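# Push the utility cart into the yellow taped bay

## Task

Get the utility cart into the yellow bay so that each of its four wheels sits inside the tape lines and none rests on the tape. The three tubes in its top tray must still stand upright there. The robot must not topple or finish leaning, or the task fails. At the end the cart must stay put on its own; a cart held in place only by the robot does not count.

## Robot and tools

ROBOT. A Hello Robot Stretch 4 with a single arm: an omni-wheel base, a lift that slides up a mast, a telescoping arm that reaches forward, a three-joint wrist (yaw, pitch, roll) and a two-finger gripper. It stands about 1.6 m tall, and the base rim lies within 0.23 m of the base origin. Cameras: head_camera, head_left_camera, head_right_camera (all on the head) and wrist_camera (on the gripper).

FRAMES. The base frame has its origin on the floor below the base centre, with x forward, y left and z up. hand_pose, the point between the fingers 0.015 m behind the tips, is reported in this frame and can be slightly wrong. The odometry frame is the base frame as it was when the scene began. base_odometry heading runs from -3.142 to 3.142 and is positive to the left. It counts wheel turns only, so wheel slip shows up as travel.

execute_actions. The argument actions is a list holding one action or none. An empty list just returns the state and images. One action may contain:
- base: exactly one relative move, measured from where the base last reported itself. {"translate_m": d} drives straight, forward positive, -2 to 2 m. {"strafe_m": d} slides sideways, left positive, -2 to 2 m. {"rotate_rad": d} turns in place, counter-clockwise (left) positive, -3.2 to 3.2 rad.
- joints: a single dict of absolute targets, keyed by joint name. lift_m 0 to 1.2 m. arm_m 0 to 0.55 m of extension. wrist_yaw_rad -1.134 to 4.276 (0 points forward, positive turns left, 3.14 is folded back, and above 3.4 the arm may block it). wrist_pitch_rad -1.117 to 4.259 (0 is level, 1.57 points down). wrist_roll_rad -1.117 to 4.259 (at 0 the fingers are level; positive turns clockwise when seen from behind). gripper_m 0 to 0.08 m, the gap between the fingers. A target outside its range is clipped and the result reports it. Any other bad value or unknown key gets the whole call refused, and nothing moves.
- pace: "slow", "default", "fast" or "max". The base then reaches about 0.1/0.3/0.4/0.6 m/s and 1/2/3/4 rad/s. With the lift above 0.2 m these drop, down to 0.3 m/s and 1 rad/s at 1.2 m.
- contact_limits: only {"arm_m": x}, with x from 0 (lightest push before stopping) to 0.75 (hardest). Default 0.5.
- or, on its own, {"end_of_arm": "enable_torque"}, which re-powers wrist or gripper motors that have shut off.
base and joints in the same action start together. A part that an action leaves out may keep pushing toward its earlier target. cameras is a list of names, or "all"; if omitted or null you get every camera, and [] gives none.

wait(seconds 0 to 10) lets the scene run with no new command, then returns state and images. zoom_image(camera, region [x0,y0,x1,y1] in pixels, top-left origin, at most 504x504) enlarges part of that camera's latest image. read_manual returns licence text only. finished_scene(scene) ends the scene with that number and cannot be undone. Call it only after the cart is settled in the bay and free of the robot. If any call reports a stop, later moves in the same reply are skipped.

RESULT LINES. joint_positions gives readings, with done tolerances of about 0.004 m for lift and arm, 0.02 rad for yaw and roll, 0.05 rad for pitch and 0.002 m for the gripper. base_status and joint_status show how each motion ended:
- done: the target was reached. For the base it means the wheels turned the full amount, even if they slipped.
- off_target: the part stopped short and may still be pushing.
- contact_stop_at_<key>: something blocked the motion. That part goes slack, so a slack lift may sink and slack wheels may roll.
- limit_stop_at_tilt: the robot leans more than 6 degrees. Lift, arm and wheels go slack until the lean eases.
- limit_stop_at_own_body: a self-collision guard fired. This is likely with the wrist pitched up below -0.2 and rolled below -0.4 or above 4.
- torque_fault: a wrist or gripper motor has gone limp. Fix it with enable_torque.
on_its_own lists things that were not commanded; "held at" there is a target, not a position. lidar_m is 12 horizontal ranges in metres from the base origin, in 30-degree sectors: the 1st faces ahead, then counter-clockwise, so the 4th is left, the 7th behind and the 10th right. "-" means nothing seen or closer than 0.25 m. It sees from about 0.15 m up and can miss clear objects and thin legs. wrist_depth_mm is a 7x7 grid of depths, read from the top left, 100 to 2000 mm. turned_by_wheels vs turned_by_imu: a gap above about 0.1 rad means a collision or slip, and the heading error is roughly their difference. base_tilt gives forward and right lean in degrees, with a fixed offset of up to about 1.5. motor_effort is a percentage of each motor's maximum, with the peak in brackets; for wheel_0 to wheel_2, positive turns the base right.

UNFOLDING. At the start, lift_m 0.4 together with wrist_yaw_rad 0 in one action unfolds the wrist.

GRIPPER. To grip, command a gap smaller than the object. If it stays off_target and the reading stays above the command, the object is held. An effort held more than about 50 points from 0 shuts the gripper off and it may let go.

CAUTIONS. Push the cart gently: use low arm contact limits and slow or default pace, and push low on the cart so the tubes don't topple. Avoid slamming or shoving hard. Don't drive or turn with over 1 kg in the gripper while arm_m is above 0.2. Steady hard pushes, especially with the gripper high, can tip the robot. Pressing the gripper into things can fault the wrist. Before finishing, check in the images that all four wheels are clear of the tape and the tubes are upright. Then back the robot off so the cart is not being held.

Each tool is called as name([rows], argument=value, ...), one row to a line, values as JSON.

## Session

execute_actions(actions=[])

Scene clock: 0.00 s.
base_odometry: x=+0.000 y=+0.000 heading=+0.000 (m, m, rad; odometry frame)
turned_by_wheels: +0.000 (rad since the last result)
turned_by_imu: +0.000 (rad since the last result)
base_tilt: forward=+0.0 right=-0.4 (deg)
lidar_m: 1.90 0.87 0.66 0.64 0.69 1.89 1.82 1.96 1.11 1.12 2.59 1.68
base_status: not commanded
joint_positions: lift_m=+0.218 arm_m=+0.000 wrist_yaw_rad=+3.113 wrist_pitch_rad=-0.002 wrist_roll_rad=-0.003 gripper_m=+0.040
joint_status: not commanded
motor_effort: lift_m=+20 arm_m=+0 wrist_yaw_rad=+1 wrist_pitch_rad=-9 wrist_roll_rad=+1 gripper_m=+2 wheel_0=+0 wheel_1=-1 wheel_2=+0 (%)
hand_pose: x=-0.0389 y=+0.0934 z=+0.3966 quat_wxyz=(+0.014, +0.001, -0.002, +1.000) (m; base frame)
wrist_depth_mm: - 141 1118 1921 1863 1808 1863 / - 119 160 1921 1808 1863 1808 / - 121 163 1921 1863 1863 1808 / 140 140 230 1921 1863 1808 1863 / 1863 1983 1921 1921 1863 1808 1808 / 1229 1366 1464 1576 1537 1576 1618 / 931 - - 1025 121 1098 1078
pictures: head_camera, head_left_camera, head_right_camera, wrist_camera
camera_calibration (this result's frames):
wrist_camera: T_world_to_cam=[[-0.00300128, 0.998706, 0.0507637, -0.112664], [-0.0298805, 0.0506517, -0.998269, 0.447878], [-0.999549, -0.00451293, 0.0296898, 0.0991503], [0, 0, 0, 1]] pos_world=[0.11215, 0.0902802, 0.449878]
Images, in order (width x height): head_camera 420x560, head_left_camera 420x672, head_right_camera 420x672, wrist_camera 616x392.

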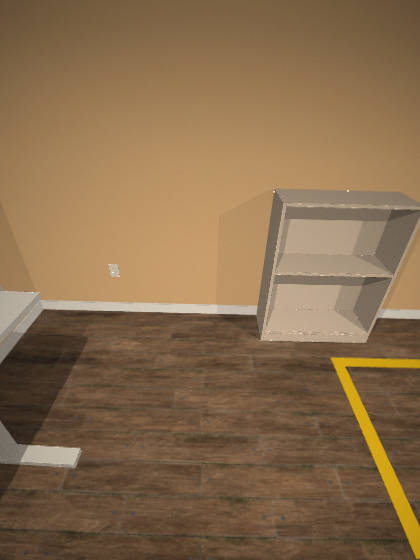

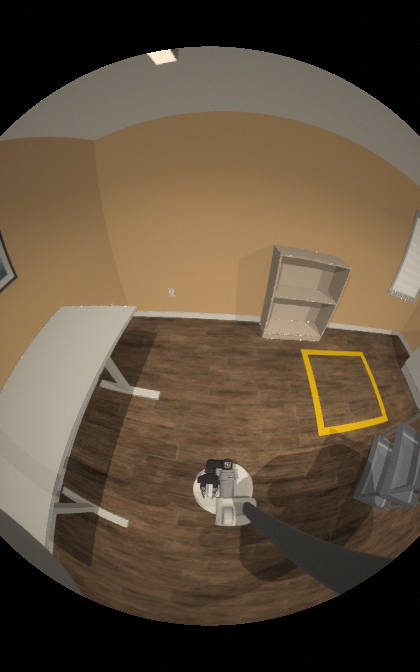

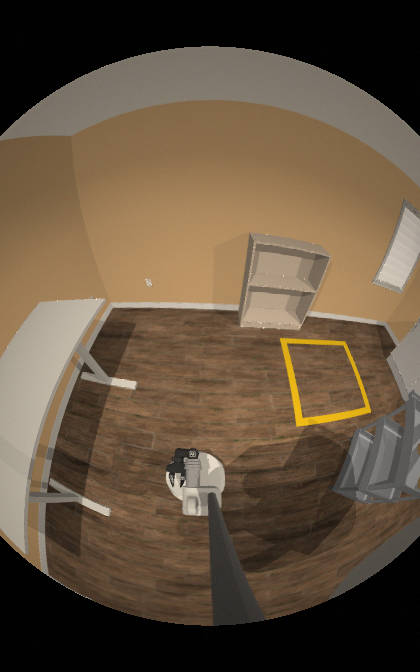

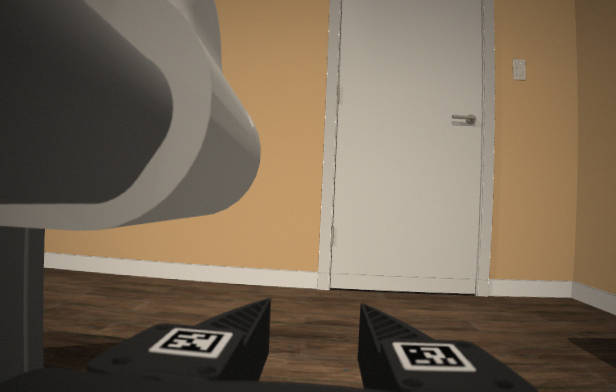

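execute_actions([
  {"base": {"rotate_rad": -1.35}, "joints": {"lift_m": 0.4, "wrist_yaw_rad": 0.0, "gripper_m": 0.08}},
])

Scene clock: 6.70 s.
base_odometry: x=+0.000 y=+0.000 heading=-1.350 (m, m, rad; odometry frame)
turned_by_wheels: -1.350 (rad since the last result)
turned_by_imu: -1.334 (rad since the last result)
base_tilt: forward=+0.0 right=-0.4 (deg)
lidar_m: 1.28 1.87 1.67 1.94 0.75 0.63 0.65 0.77 1.82 1.84 2.16 1.13
base_status: done
joint_positions: lift_m=+0.400 arm_m=+0.000 wrist_yaw_rad=+0.001 wrist_pitch_rad=-0.002 wrist_roll_rad=-0.003 gripper_m=+0.080
joint_status: all done
motor_effort: lift_m=+25(28) arm_m=+0(0) wrist_yaw_rad=-2(9) wrist_pitch_rad=-9(8) wrist_roll_rad=+0(0) gripper_m=+3(3) wheel_0=+1(6) wheel_1=+1(4) wheel_2=+0(6) (%)
hand_pose: x=+0.3840 y=-0.0873 z=+0.5782 quat_wxyz=(+1.000, -0.002, -0.001, +0.000) (m; base frame)
wrist_depth_mm: 1863 - - - - - - / 1863 - - - - - - / 1921 - - - 1098 854 904 / 1921 - - - - - - / 1983 - - - 1078 831 991 / 1808 1921 1808 - - 1308 - / - - 707 1366 991 106 -
pictures: head_camera, head_left_camera, head_right_camera, wrist_camera
camera_calibration (this result's frames):
wrist_camera: T_world_to_cam=[[0.0320391, -0.998196, 0.0507669, -0.127887], [0.031329, -0.049765, -0.998269, 0.618728], [0.998995, 0.0335742, 0.0296781, -0.248442], [0, 0, 0, 1]] pos_world=[0.232906, -0.0885243, 0.631523]
Images, in order (width x height): head_camera 420x560, head_left_camera 420x672, head_right_camera 420x672, wrist_camera 616x392.

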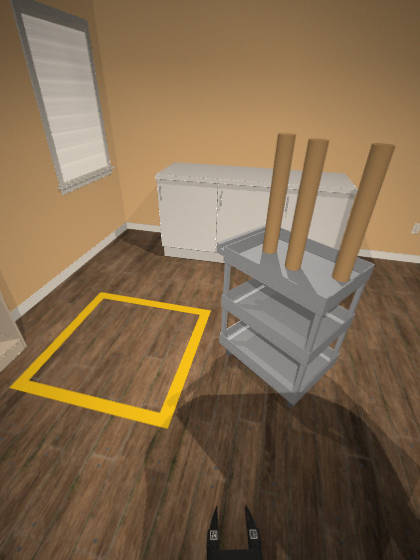

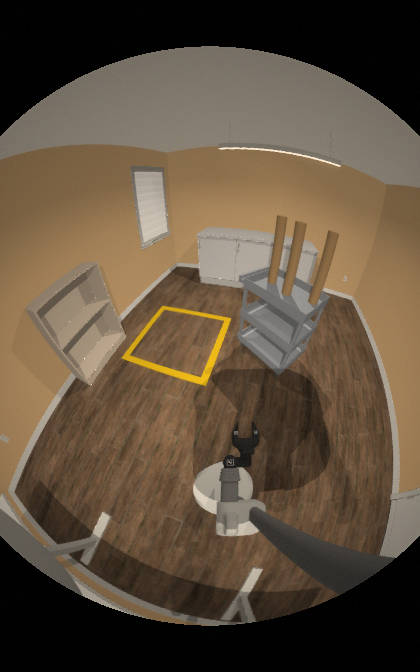

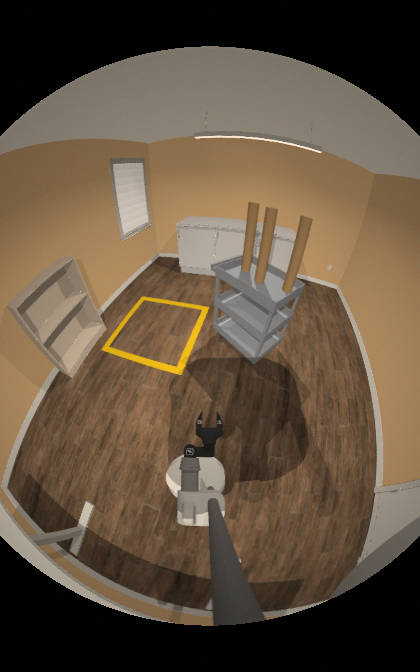

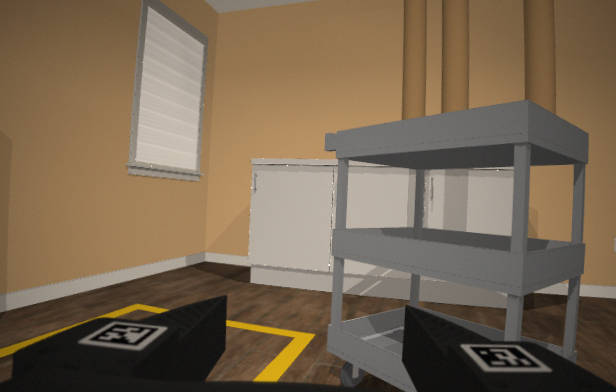

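zoom_image(camera="head_camera", region=[200, 200, 400, 420])

zoom_image(camera="head_camera", region=[0, 270, 240, 440])

Region (200, 200, 400, 420) of head_camera's 420x560 image, scaled by 2.291, with more detail than that image has; it fills the left 458 columns of this view, and the rest is white.

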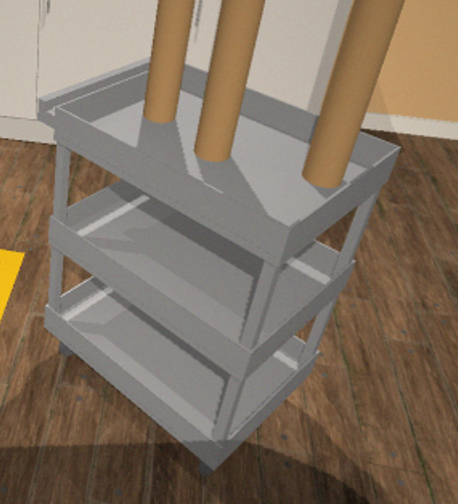

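Region (0, 270, 240, 440) of head_camera's 420x560 image, scaled by 2.100, with more detail than that image has; it fills the top 357 rows of this view, and the rest is white.

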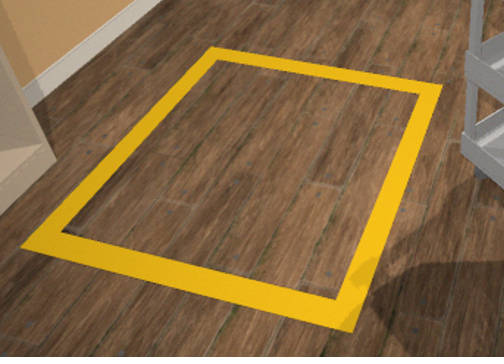

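execute_actions([
  {"base": {"rotate_rad": -0.26}, "joints": {"lift_m": 0.168, "arm_m": 0.06, "wrist_yaw_rad": 0.915, "wrist_pitch_rad": 0.3}, "pace": "fast"},
], cameras=[])

execute_actions([
  {"base": {"translate_m": 0.7}, "pace": "fast"},
])

Scene clock: 109.83 s.
base_odometry: x=+0.000 y=+0.000 heading=-1.610 (m, m, rad; odometry frame)
turned_by_wheels: -0.260 (rad since the last result)
turned_by_imu: -0.256 (rad since the last result)
base_tilt: forward=-0.1 right=-0.4 (deg)
lidar_m: 1.10 2.74 1.68 1.67 0.89 0.67 0.63 0.66 1.88 1.80 1.91 1.19
base_status: done
joint_positions: lift_m=+0.168 arm_m=+0.059 wrist_yaw_rad=+0.914 wrist_pitch_rad=+0.303 wrist_roll_rad=-0.003 gripper_m=+0.080
joint_status: all done
motor_effort: lift_m=+16(20) arm_m=+8(10) wrist_yaw_rad=+2(5) wrist_pitch_rad=-7(10) wrist_roll_rad=+0(1) gripper_m=+2(4) wheel_0=+0(5) wheel_1=+0(6) wheel_2=+0(6) (%)
hand_pose: x=+0.4226 y=+0.1075 z=+0.2832 quat_wxyz=(+0.887, -0.068, +0.135, +0.437) (m; base frame)
wrist_depth_mm: 1430 1499 1708 - - - 1863 / 1430 1661 1808 - - - 1921 / 1499 1576 1808 - - - - / 1205 1255 1255 1281 1308 1366 1397 / 809 842 854 878 878 878 891 / 615 627 609 654 647 654 654 / - - 322 525 496 106 -
pictures: none
No camera images: the call's "cameras" was empty. Leave "cameras" out to get every camera's image.

Scene clock: 112.93 s.
base_odometry: x=-0.027 y=-0.699 heading=-1.610 (m, m, rad; odometry frame)
turned_by_wheels: +0.000 (rad since the last result)
turned_by_imu: -0.001 (rad since the last result)
base_tilt: forward=+0.0 right=-0.5 (deg)
lidar_m: 0.48 0.72 1.66 1.60 2.02 1.39 1.39 1.41 1.91 1.84 1.91 0.45
base_status: done
joint_positions: lift_m=+0.168 arm_m=+0.059 wrist_yaw_rad=+0.915 wrist_pitch_rad=+0.303 wrist_roll_rad=-0.003 gripper_m=+0.080
joint_status: not commanded
motor_effort: lift_m=+16(16) arm_m=+8(8) wrist_yaw_rad=-1(1) wrist_pitch_rad=-10(8) wrist_roll_rad=+1(1) gripper_m=+4(2) wheel_0=+0(5) wheel_1=+0(5) wheel_2=-1(11) (%)
hand_pose: x=+0.4226 y=+0.1075 z=+0.2832 quat_wxyz=(+0.887, -0.068, +0.135, +0.437) (m; base frame)
wrist_depth_mm: 1336 1576 1808 - - 1464 1281 / 1397 1661 1921 - - 1464 1366 / 1499 1708 1921 - - 1537 1366 / 1205 1229 1281 1308 1336 1205 1366 / 809 842 854 866 878 436 449 / 615 627 609 647 654 353 394 / - - 322 525 496 106 -
pictures: head_camera, head_left_camera, head_right_camera, wrist_camera
camera_calibration (this result's frames):
wrist_camera: T_world_to_cam=[[0.818478, -0.573212, 0.0390144, -0.294388], [-0.124903, -0.243805, -0.961748, 0.409231], [0.560797, 0.782296, -0.271145, -0.094936], [0, 0, 0, 1]] pos_world=[0.345304, 0.005294, 0.379321]
Images, in order (width x height): head_camera 420x560, head_left_camera 420x672, head_right_camera 420x672, wrist_camera 616x392.

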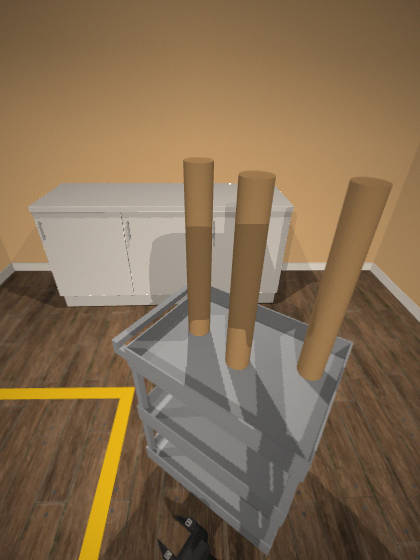

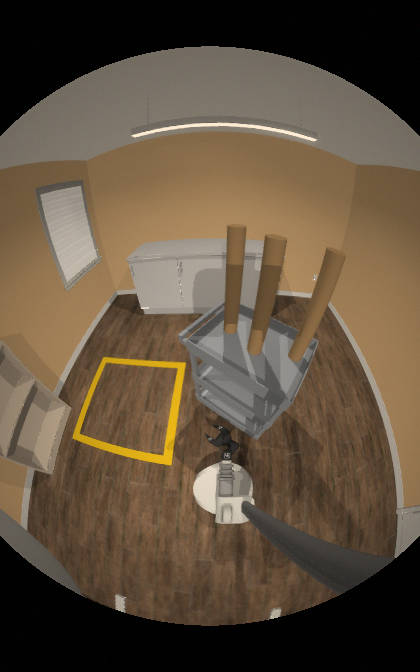

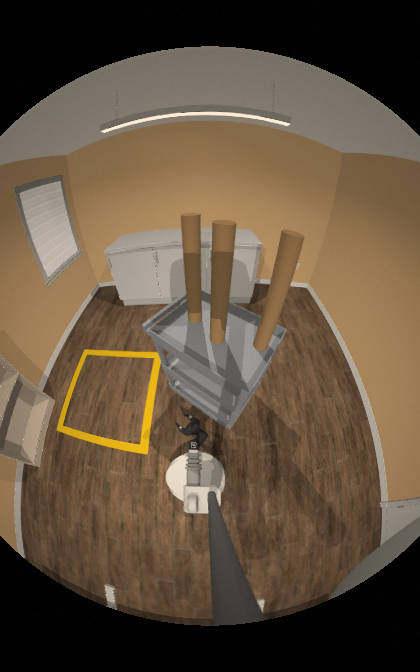

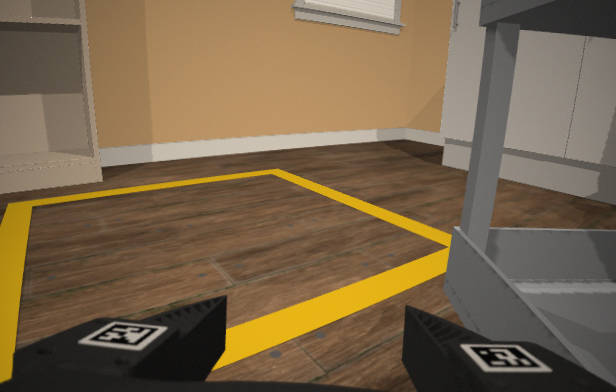

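zoom_image(camera="head_camera", region=[60, 270, 380, 560])

Region (60, 270, 380, 560) of head_camera's 420x560 image, scaled by 1.575, with more detail than that image has; it fills the top 457 rows of this view, and the rest is white.

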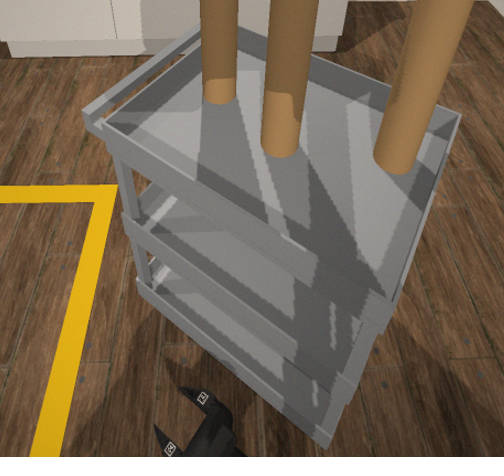

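execute_actions([
  {"base": {"strafe_m": 0.04}, "joints": {"arm_m": 0.29, "wrist_yaw_rad": 0.93}, "contact_limits": {"arm_m": 0.1}},
], cameras=["wrist_camera", "head_camera"])

Scene clock: 148.13 s.
base_odometry: x=+0.013 y=-0.701 heading=-1.610 (m, m, rad; odometry frame)
turned_by_wheels: +0.000 (rad since the last result)
turned_by_imu: +0.001 (rad since the last result)
base_tilt: forward=+0.0 right=-0.4 (deg)
lidar_m: 0.51 0.79 1.64 1.58 1.96 1.41 1.37 1.42 1.95 1.87 1.99 0.45
base_status: done
joint_positions: lift_m=+0.168 arm_m=+0.289 wrist_yaw_rad=+0.930 wrist_pitch_rad=+0.303 wrist_roll_rad=-0.003 gripper_m=+0.080
joint_status: all done
motor_effort: lift_m=+16(16) arm_m=+8(8) wrist_yaw_rad=+0(3) wrist_pitch_rad=-7(9) wrist_roll_rad=+1(1) gripper_m=+3(2) wheel_0=-1(6) wheel_1=-1(7) wheel_2=-1(2) (%)
contact_limits: arm_m 0.1
hand_pose: x=+0.6509 y=+0.1105 z=+0.2832 quat_wxyz=(+0.884, -0.069, +0.134, +0.443) (m; base frame)
wrist_depth_mm: 1397 1537 1756 - 1499 1336 1138 / 1430 1618 1863 - 219 1366 1160 / 1499 1661 1863 - 221 1430 1182 / 1205 1229 1255 1281 1098 1366 1229 / 798 831 854 854 768 878 891 / 609 621 603 640 256 282 282 / - - 320 508 262 106 -
pictures: head_camera, wrist_camera
camera_calibration (this result's frames):
wrist_camera: T_world_to_cam=[[0.827145, -0.560633, 0.0390155, -0.486585], [-0.121149, -0.245671, -0.961753, 0.436231], [0.548776, 0.790782, -0.271126, -0.218379], [0, 0, 0, 1]] pos_world=[0.575167, 0.00706395, 0.379323]
Images, in order (width x height): head_camera 420x560, wrist_camera 616x392.

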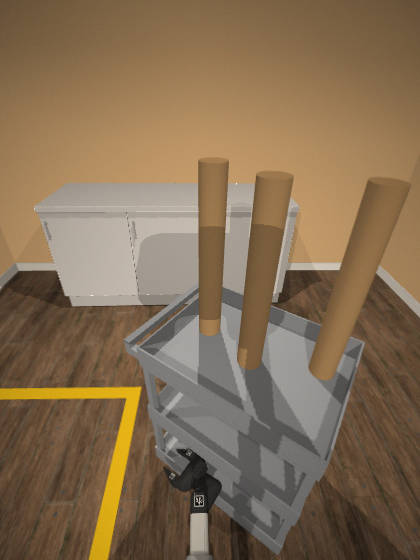

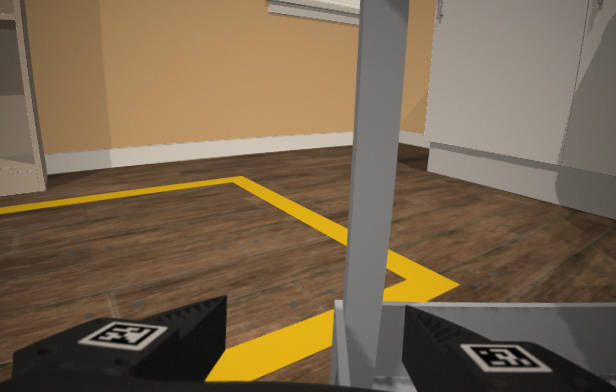

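execute_actions([
  {"joints": {"arm_m": 0.307, "wrist_pitch_rad": 0.785}, "contact_limits": {"arm_m": 0.1}},
], cameras=["wrist_camera", "head_camera"])

Scene clock: 155.90 s.
base_odometry: x=+0.013 y=-0.701 heading=-1.610 (m, m, rad; odometry frame)
turned_by_wheels: +0.000 (rad since the last result)
turned_by_imu: +0.001 (rad since the last result)
base_tilt: forward=+0.0 right=-0.3 (deg)
lidar_m: 0.51 0.79 1.63 1.57 1.96 1.39 1.37 1.41 1.97 1.88 1.96 0.47
base_status: not commanded
joint_positions: lift_m=+0.168 arm_m=+0.305 wrist_yaw_rad=+0.930 wrist_pitch_rad=+0.787 wrist_roll_rad=-0.003 gripper_m=+0.080
joint_status: all done
motor_effort: lift_m=+16(15) arm_m=+8(9) wrist_yaw_rad=+0(2) wrist_pitch_rad=-5(5) wrist_roll_rad=+1(1) gripper_m=+1(2) wheel_0=-1(1) wheel_1=-1(1) wheel_2=-2(1) (%)
contact_limits: arm_m 0.1
hand_pose: x=+0.6363 y=+0.0681 z=+0.1960 quat_wxyz=(+0.825, -0.173, +0.342, +0.415) (m; base frame)
wrist_depth_mm: 904 904 891 866 809 904 904 / 715 707 699 661 248 707 715 / 574 569 569 549 268 270 265 / 484 480 480 466 268 270 268 / 413 418 418 407 233 232 231 / 362 366 359 357 204 204 203 / - - 236 320 179 106 -
pictures: head_camera, wrist_camera
camera_calibration (this result's frames):
wrist_camera: T_world_to_cam=[[0.834896, -0.550241, 0.0135003, -0.495488], [-0.370285, -0.579653, -0.725873, 0.475229], [0.407231, 0.60103, -0.687696, -0.0159013], [0, 0, 0, 1]] pos_world=[0.596127, 0.0123869, 0.34071]
Images, in order (width x height): head_camera 420x560, wrist_camera 616x392.

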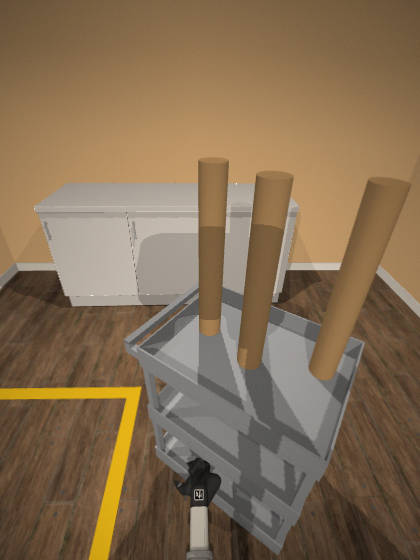

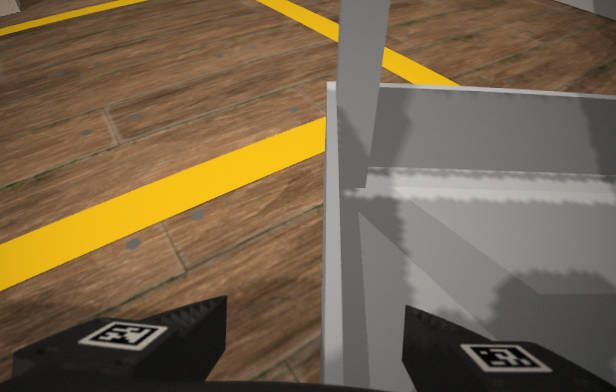

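execute_actions([
  {"joints": {"gripper_m": 0.0}},
], cameras=["wrist_camera", "head_camera"])

Scene clock: 161.87 s.
base_odometry: x=+0.013 y=-0.701 heading=-1.610 (m, m, rad; odometry frame)
turned_by_wheels: +0.000 (rad since the last result)
turned_by_imu: +0.001 (rad since the last result)
base_tilt: forward=-0.1 right=-0.5 (deg)
lidar_m: 0.51 0.76 1.65 1.57 1.97 1.38 1.37 1.41 1.93 1.88 1.98 0.45
base_status: not commanded
joint_positions: lift_m=+0.168 arm_m=+0.306 wrist_yaw_rad=+0.934 wrist_pitch_rad=+0.787 wrist_roll_rad=-0.005 gripper_m=+0.004
joint_status: gripper_m off_target (ended at +0.004, target +0.000)
on_its_own: gripper_m is held at +0.003, not at your +0.000, by its contact guard: the fingers met something
motor_effort: lift_m=+16(16) arm_m=+7(9) wrist_yaw_rad=-12(13) wrist_pitch_rad=-4(13) wrist_roll_rad=+7(8) gripper_m=-18(23) wheel_0=-2(6) wheel_1=+0(2) wheel_2=+0(2) (%)
hand_pose: x=+0.6364 y=+0.0688 z=+0.1960 quat_wxyz=(+0.824, -0.175, +0.341, +0.417) (m; base frame)
wrist_depth_mm: 917 917 891 854 854 904 891 / 723 707 699 668 252 707 707 / 580 569 569 530 271 268 264 / 484 480 480 455 268 270 270 / 415 415 418 397 234 233 232 / 362 366 366 141 206 204 203 / 330 332 - 111 - 185 -
pictures: head_camera, wrist_camera
camera_calibration (this result's frames):
wrist_camera: T_world_to_cam=[[0.838012, -0.545444, 0.0150389, -0.497803], [-0.365966, -0.582282, -0.725959, 0.473139], [0.404727, 0.602859, -0.687574, -0.0149013], [0, 0, 0, 1]] pos_world=[0.596349, 0.0129601, 0.34072]
Images, in order (width x height): head_camera 420x560, wrist_camera 616x392.

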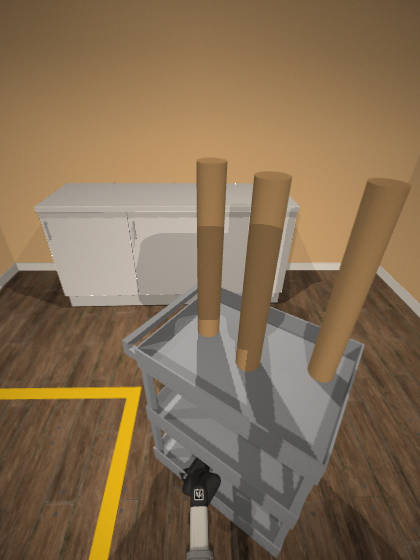

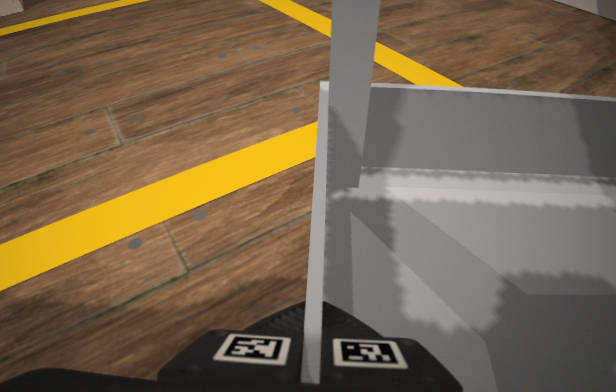

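execute_actions([
  {"base": {"strafe_m": 0.95}, "pace": "slow"},
])

action 0: "base": strafe_m = 0.95 would last too long for one action: at the pace "slow" strafe_m can be at most 0.78 in either direction: name a faster pace, or command the rest in another action

execute_actions([
  {"base": {"strafe_m": 0.78}, "pace": "slow"},
])

Scene clock: 176.93 s.
base_odometry: x=+0.792 y=-0.732 heading=-1.611 (m, m, rad; odometry frame)
turned_by_wheels: -0.001 (rad since the last result)
turned_by_imu: -0.002 (rad since the last result)
base_tilt: forward=+0.0 right=-0.4 (deg)
lidar_m: 0.49 0.80 0.82 0.78 0.83 1.56 1.36 1.37 1.99 2.66 2.78 0.45
base_status: done
joint_positions: lift_m=+0.168 arm_m=+0.306 wrist_yaw_rad=+0.924 wrist_pitch_rad=+0.789 wrist_roll_rad=-0.002 gripper_m=+0.004
joint_status: not commanded
on_its_own: gripper_m is held at +0.003, not at your +0.000, by its contact guard: the fingers met something; wrist_yaw_rad is at rest, and its effort (+18) is outside its rest range (-13 to +13)
motor_effort: lift_m=+16(16) arm_m=+7(7) wrist_yaw_rad=+18(25) wrist_pitch_rad=-13(15) wrist_roll_rad=-4(8) gripper_m=-22(19) wheel_0=-6(15) wheel_1=-2(4) wheel_2=-5(6) (%)
hand_pose: x=+0.6368 y=+0.0668 z=+0.1956 quat_wxyz=(+0.826, -0.172, +0.344, +0.412) (m; base frame)
wrist_depth_mm: 831 866 878 854 842 891 878 / 707 699 699 668 247 691 707 / 574 569 564 525 270 267 263 / 484 477 480 452 268 268 267 / 413 415 418 397 233 231 231 / 362 364 366 140 205 204 203 / 329 330 - 113 - 184 -
pictures: head_camera, head_left_camera, head_right_camera, wrist_camera
camera_calibration (this result's frames):
wrist_camera: T_world_to_cam=[[0.830855, -0.556352, 0.0123172, -0.493466], [-0.376269, -0.577952, -0.72415, 0.477742], [0.410001, 0.597029, -0.689533, -0.0167467], [0, 0, 0, 1]] pos_world=[0.596625, 0.0115696, 0.340487]
Images, in order (width x height): head_camera 420x560, head_left_camera 420x672, head_right_camera 420x672, wrist_camera 616x392.

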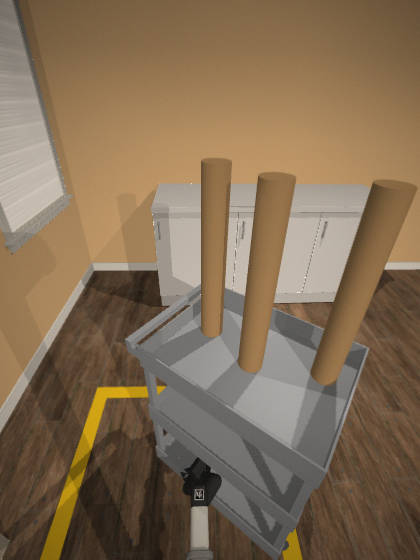

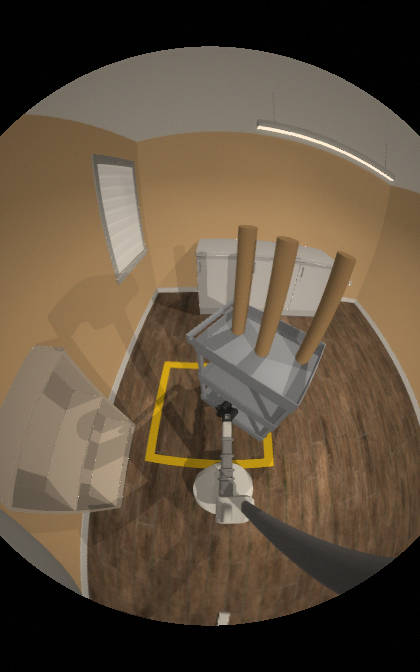

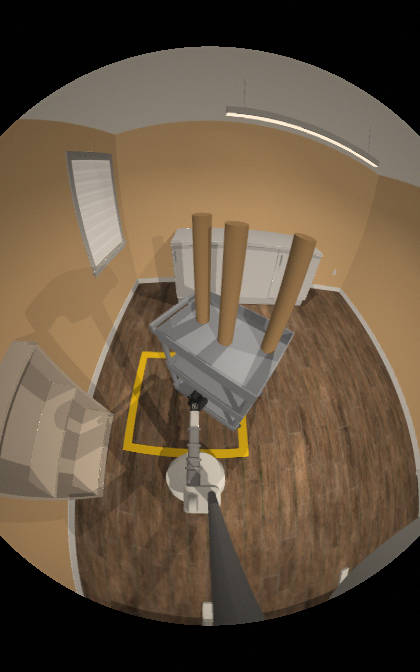

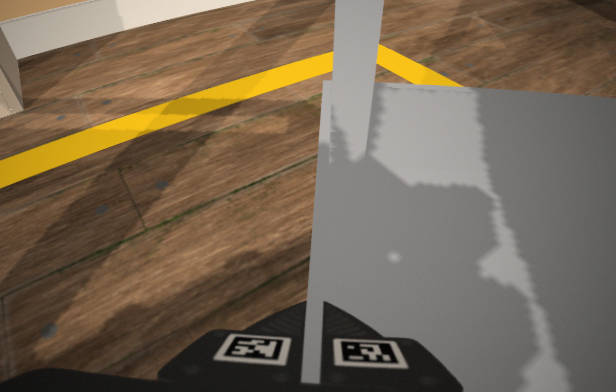

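zoom_image(camera="head_camera", region=[20, 270, 400, 560])

zoom_image(camera="head_left_camera", region=[110, 290, 350, 530])

Region (20, 270, 400, 560) of head_camera's 420x560 image, scaled by 1.326, with more detail than that image has; it fills the top 385 rows of this view, and the rest is white.

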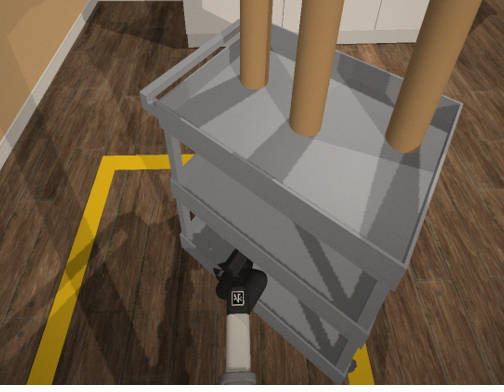

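Region (110, 290, 350, 530) of head_left_camera's 420x672 image, scaled by 2.100, with more detail than that image has.

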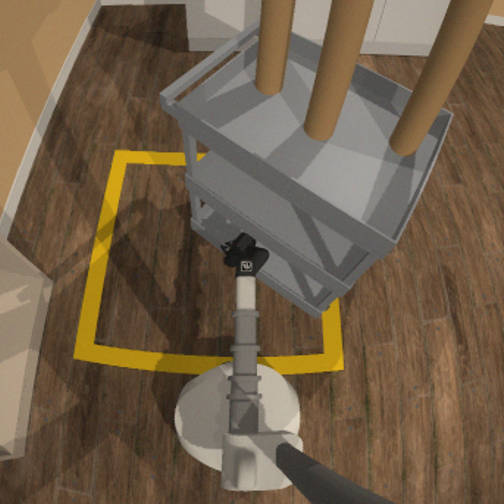

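execute_actions([
  {"base": {"strafe_m": 0.33}, "pace": "slow"},
])

Scene clock: 204.90 s.
base_odometry: x=+1.122 y=-0.746 heading=-1.612 (m, m, rad; odometry frame)
turned_by_wheels: -0.001 (rad since the last result)
turned_by_imu: +0.000 (rad since the last result)
base_tilt: forward=-0.1 right=-0.4 (deg)
lidar_m: 0.50 0.66 0.47 0.45 0.47 1.09 1.38 1.37 2.00 2.99 3.11 0.45
base_status: done
joint_positions: lift_m=+0.168 arm_m=+0.306 wrist_yaw_rad=+0.926 wrist_pitch_rad=+0.789 wrist_roll_rad=-0.003 gripper_m=+0.004
joint_status: not commanded
on_its_own: gripper_m is held at +0.003, not at your +0.000, by its contact guard: the fingers met something
motor_effort: lift_m=+16(16) arm_m=+7(6) wrist_yaw_rad=+12(19) wrist_pitch_rad=-13(13) wrist_roll_rad=+0(3) gripper_m=-20(19) wheel_0=-5(12) wheel_1=-2(3) wheel_2=-4(6) (%)
hand_pose: x=+0.6367 y=+0.0672 z=+0.1956 quat_wxyz=(+0.826, -0.173, +0.343, +0.413) (m; base frame)
wrist_depth_mm: 591 654 750 809 854 904 891 / 621 676 699 668 251 715 715 / 569 564 569 530 271 267 263 / 480 477 480 452 268 268 268 / 413 413 415 397 233 232 231 / 362 364 364 141 205 204 204 / 329 329 - 114 - 185 -
pictures: head_camera, head_left_camera, head_right_camera, wrist_camera
camera_calibration (this result's frames):
wrist_camera: T_world_to_cam=[[0.832598, -0.553721, 0.0131778, -0.494591], [-0.373827, -0.579339, -0.724306, 0.476528], [0.408698, 0.59813, -0.689353, -0.0161854], [0, 0, 0, 1]] pos_world=[0.596549, 0.011887, 0.340512]
Images, in order (width x height): head_camera 420x560, head_left_camera 420x672, head_right_camera 420x672, wrist_camera 616x392.

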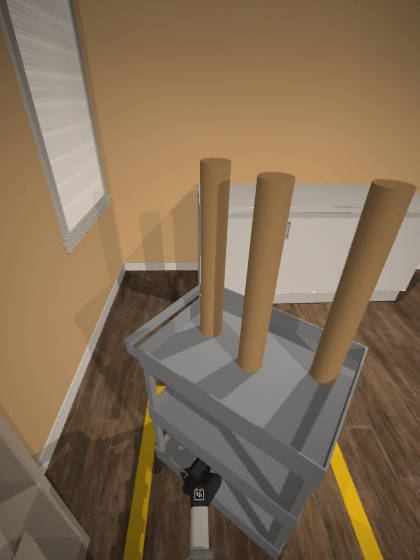

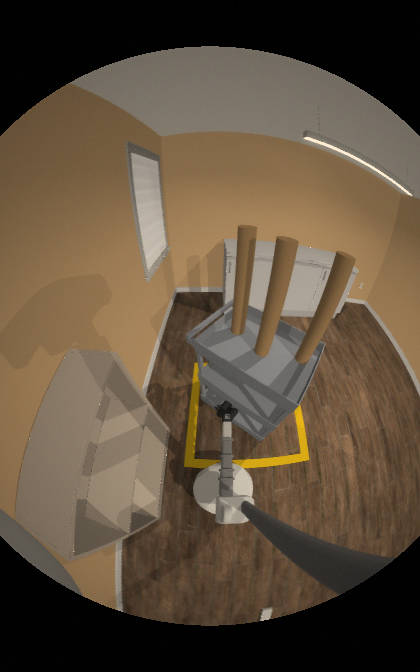

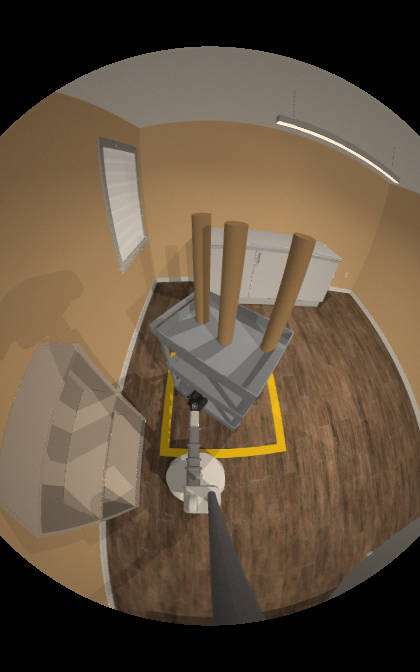

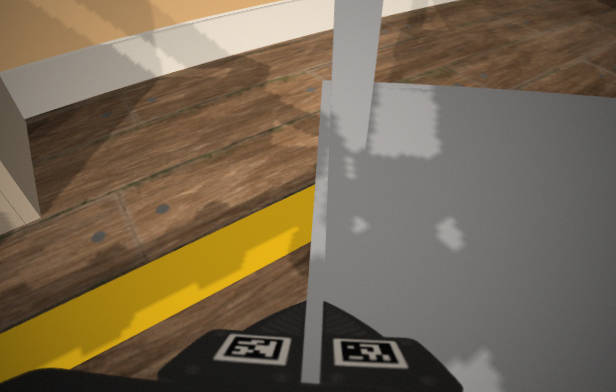

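execute_actions([
  {"joints": {"gripper_m": 0.04}},
], cameras=[])

execute_actions([
  {"joints": {"wrist_pitch_rad": 0.25}},
], cameras=[])

execute_actions([
  {"joints": {"arm_m": 0.12}, "pace": "fast", "contact_limits": {"arm_m": 0.1}},
])

Scene clock: 223.03 s.
base_odometry: x=+1.122 y=-0.746 heading=-1.611 (m, m, rad; odometry frame)
turned_by_wheels: +0.000 (rad since the last result)
turned_by_imu: +0.001 (rad since the last result)
base_tilt: forward=+0.0 right=-0.4 (deg)
lidar_m: 0.48 0.66 0.47 0.44 0.48 1.08 1.37 1.39 1.97 3.00 3.13 0.45
base_status: not commanded
joint_positions: lift_m=+0.168 arm_m=+0.306 wrist_yaw_rad=+0.929 wrist_pitch_rad=+0.787 wrist_roll_rad=-0.003 gripper_m=+0.040
joint_status: all done
motor_effort: lift_m=+16(16) arm_m=+6(7) wrist_yaw_rad=+1(10) wrist_pitch_rad=-8(14) wrist_roll_rad=+0(0) gripper_m=+2(17) wheel_0=-3(5) wheel_1=-2(2) wheel_2=-2(3) (%)
hand_pose: x=+0.6366 y=+0.0680 z=+0.1959 quat_wxyz=(+0.825, -0.173, +0.342, +0.414) (m; base frame)
wrist_depth_mm: 585 647 741 820 820 904 891 / 615 676 699 661 251 707 715 / 574 569 569 554 264 264 259 / 484 480 480 452 270 268 268 / 415 415 415 394 233 231 231 / 364 364 366 349 205 204 203 / 329 - - 255 120 185 -
pictures: none
No camera images: the call's "cameras" was empty. Leave "cameras" out to get every camera's image.

Scene clock: 223.90 s.
base_odometry: x=+1.122 y=-0.746 heading=-1.611 (m, m, rad; odometry frame)
turned_by_wheels: +0.000 (rad since the last result)
turned_by_imu: +0.000 (rad since the last result)
base_tilt: forward=-0.1 right=-0.4 (deg)
lidar_m: 0.49 0.65 0.46 0.44 0.48 1.10 1.36 1.39 1.99 2.98 3.13 0.45
base_status: not commanded
joint_positions: lift_m=+0.168 arm_m=+0.306 wrist_yaw_rad=+0.930 wrist_pitch_rad=+0.253 wrist_roll_rad=-0.003 gripper_m=+0.040
joint_status: all done
motor_effort: lift_m=+16(16) arm_m=+6(6) wrist_yaw_rad=-1(1) wrist_pitch_rad=-10(11) wrist_roll_rad=+0(1) gripper_m=+4(3) wheel_0=-3(3) wheel_1=-1(2) wheel_2=-2(2) (%)
hand_pose: x=+0.6700 y=+0.1127 z=+0.2933 quat_wxyz=(+0.887, -0.058, +0.112, +0.445) (m; base frame)
wrist_depth_mm: 574 634 732 831 991 1229 1499 / 591 668 759 854 1025 1281 1576 / 609 683 778 866 1098 1336 1661 / 627 699 809 891 1118 1366 1618 / 647 715 820 891 917 1008 1008 / 634 683 691 661 676 707 707 / 539 - - 521 120 262 262
pictures: none
No camera images: the call's "cameras" was empty. Leave "cameras" out to get every camera's image.

Scene clock: 225.30 s.
base_odometry: x=+1.122 y=-0.746 heading=-1.611 (m, m, rad; odometry frame)
turned_by_wheels: +0.000 (rad since the last result)
turned_by_imu: +0.000 (rad since the last result)
base_tilt: forward=+0.0 right=-0.4 (deg)
lidar_m: 0.51 0.65 0.47 0.45 0.47 1.08 1.34 1.38 2.00 3.00 3.14 0.46
base_status: not commanded
joint_positions: lift_m=+0.168 arm_m=+0.121 wrist_yaw_rad=+0.930 wrist_pitch_rad=+0.253 wrist_roll_rad=-0.003 gripper_m=+0.040
joint_status: all done
motor_effort: lift_m=+16(16) arm_m=-8(9) wrist_yaw_rad=-1(0) wrist_pitch_rad=-8(8) wrist_roll_rad=+1(1) gripper_m=+3(3) wheel_0=-3(3) wheel_1=-2(1) wheel_2=-2(2) (%)
contact_limits: arm_m 0.1
hand_pose: x=+0.4855 y=+0.1128 z=+0.2934 quat_wxyz=(+0.887, -0.058, +0.112, +0.445) (m; base frame)
wrist_depth_mm: 544 640 732 831 1008 1098 291 / 564 654 750 878 1042 1160 1661 / 574 603 788 904 1078 1229 1756 / 585 627 809 946 1138 1281 1708 / 603 634 820 917 976 866 991 / 488 480 691 707 715 368 375 / 413 - - 559 120 259 349
pictures: head_camera, head_left_camera, head_right_camera, wrist_camera
camera_calibration (this result's frames):
wrist_camera: T_world_to_cam=[[0.826057, -0.562086, 0.0410941, -0.348831], [-0.0923636, -0.206948, -0.973982, 0.411819], [0.555966, 0.80077, -0.222867, -0.145548], [0, 0, 0, 1]] pos_world=[0.407112, 0.00570244, 0.383001]
Images, in order (width x height): head_camera 420x560, head_left_camera 420x672, head_right_camera 420x672, wrist_camera 616x392.

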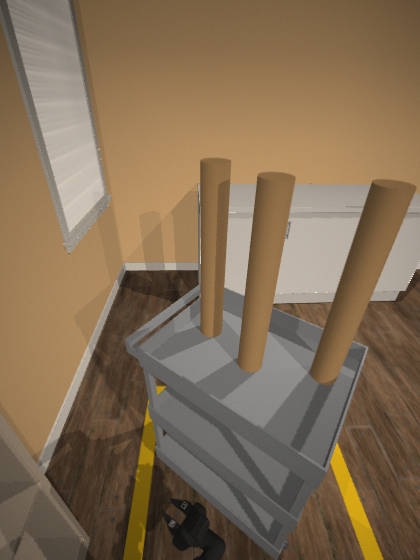

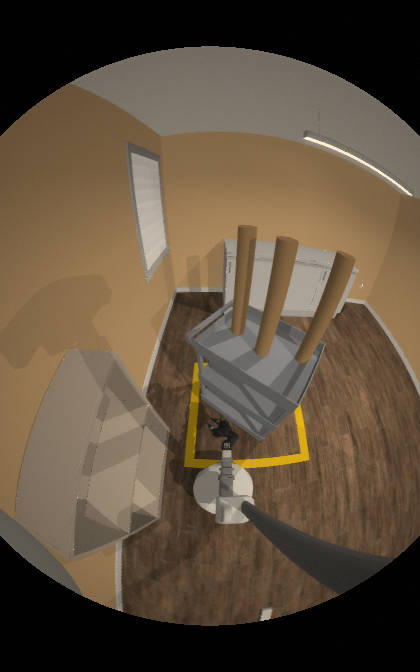

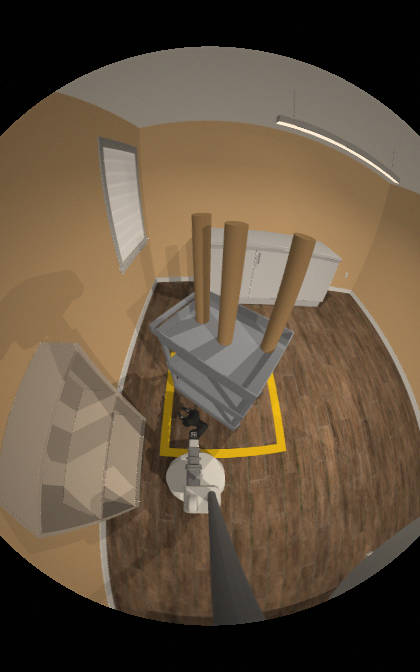

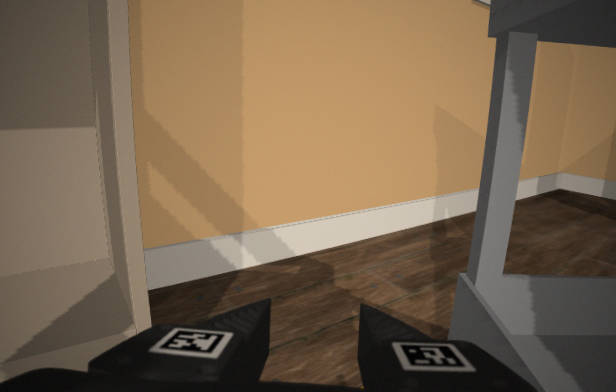

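zoom_image(camera="head_camera", region=[110, 330, 420, 560])

Region (110, 330, 420, 560) of head_camera's 420x560 image, scaled by 1.626, with more detail than that image has; it fills the top 374 rows of this view, and the rest is white.

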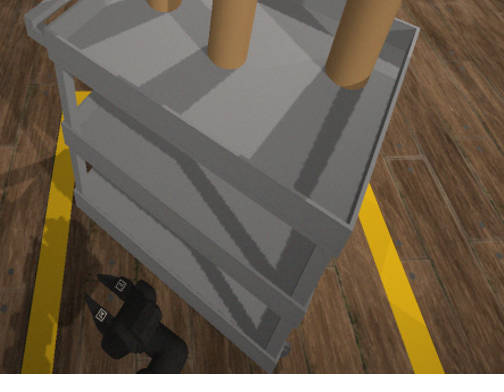

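finished_scene(scene=2)

The scene is finished: the task was done.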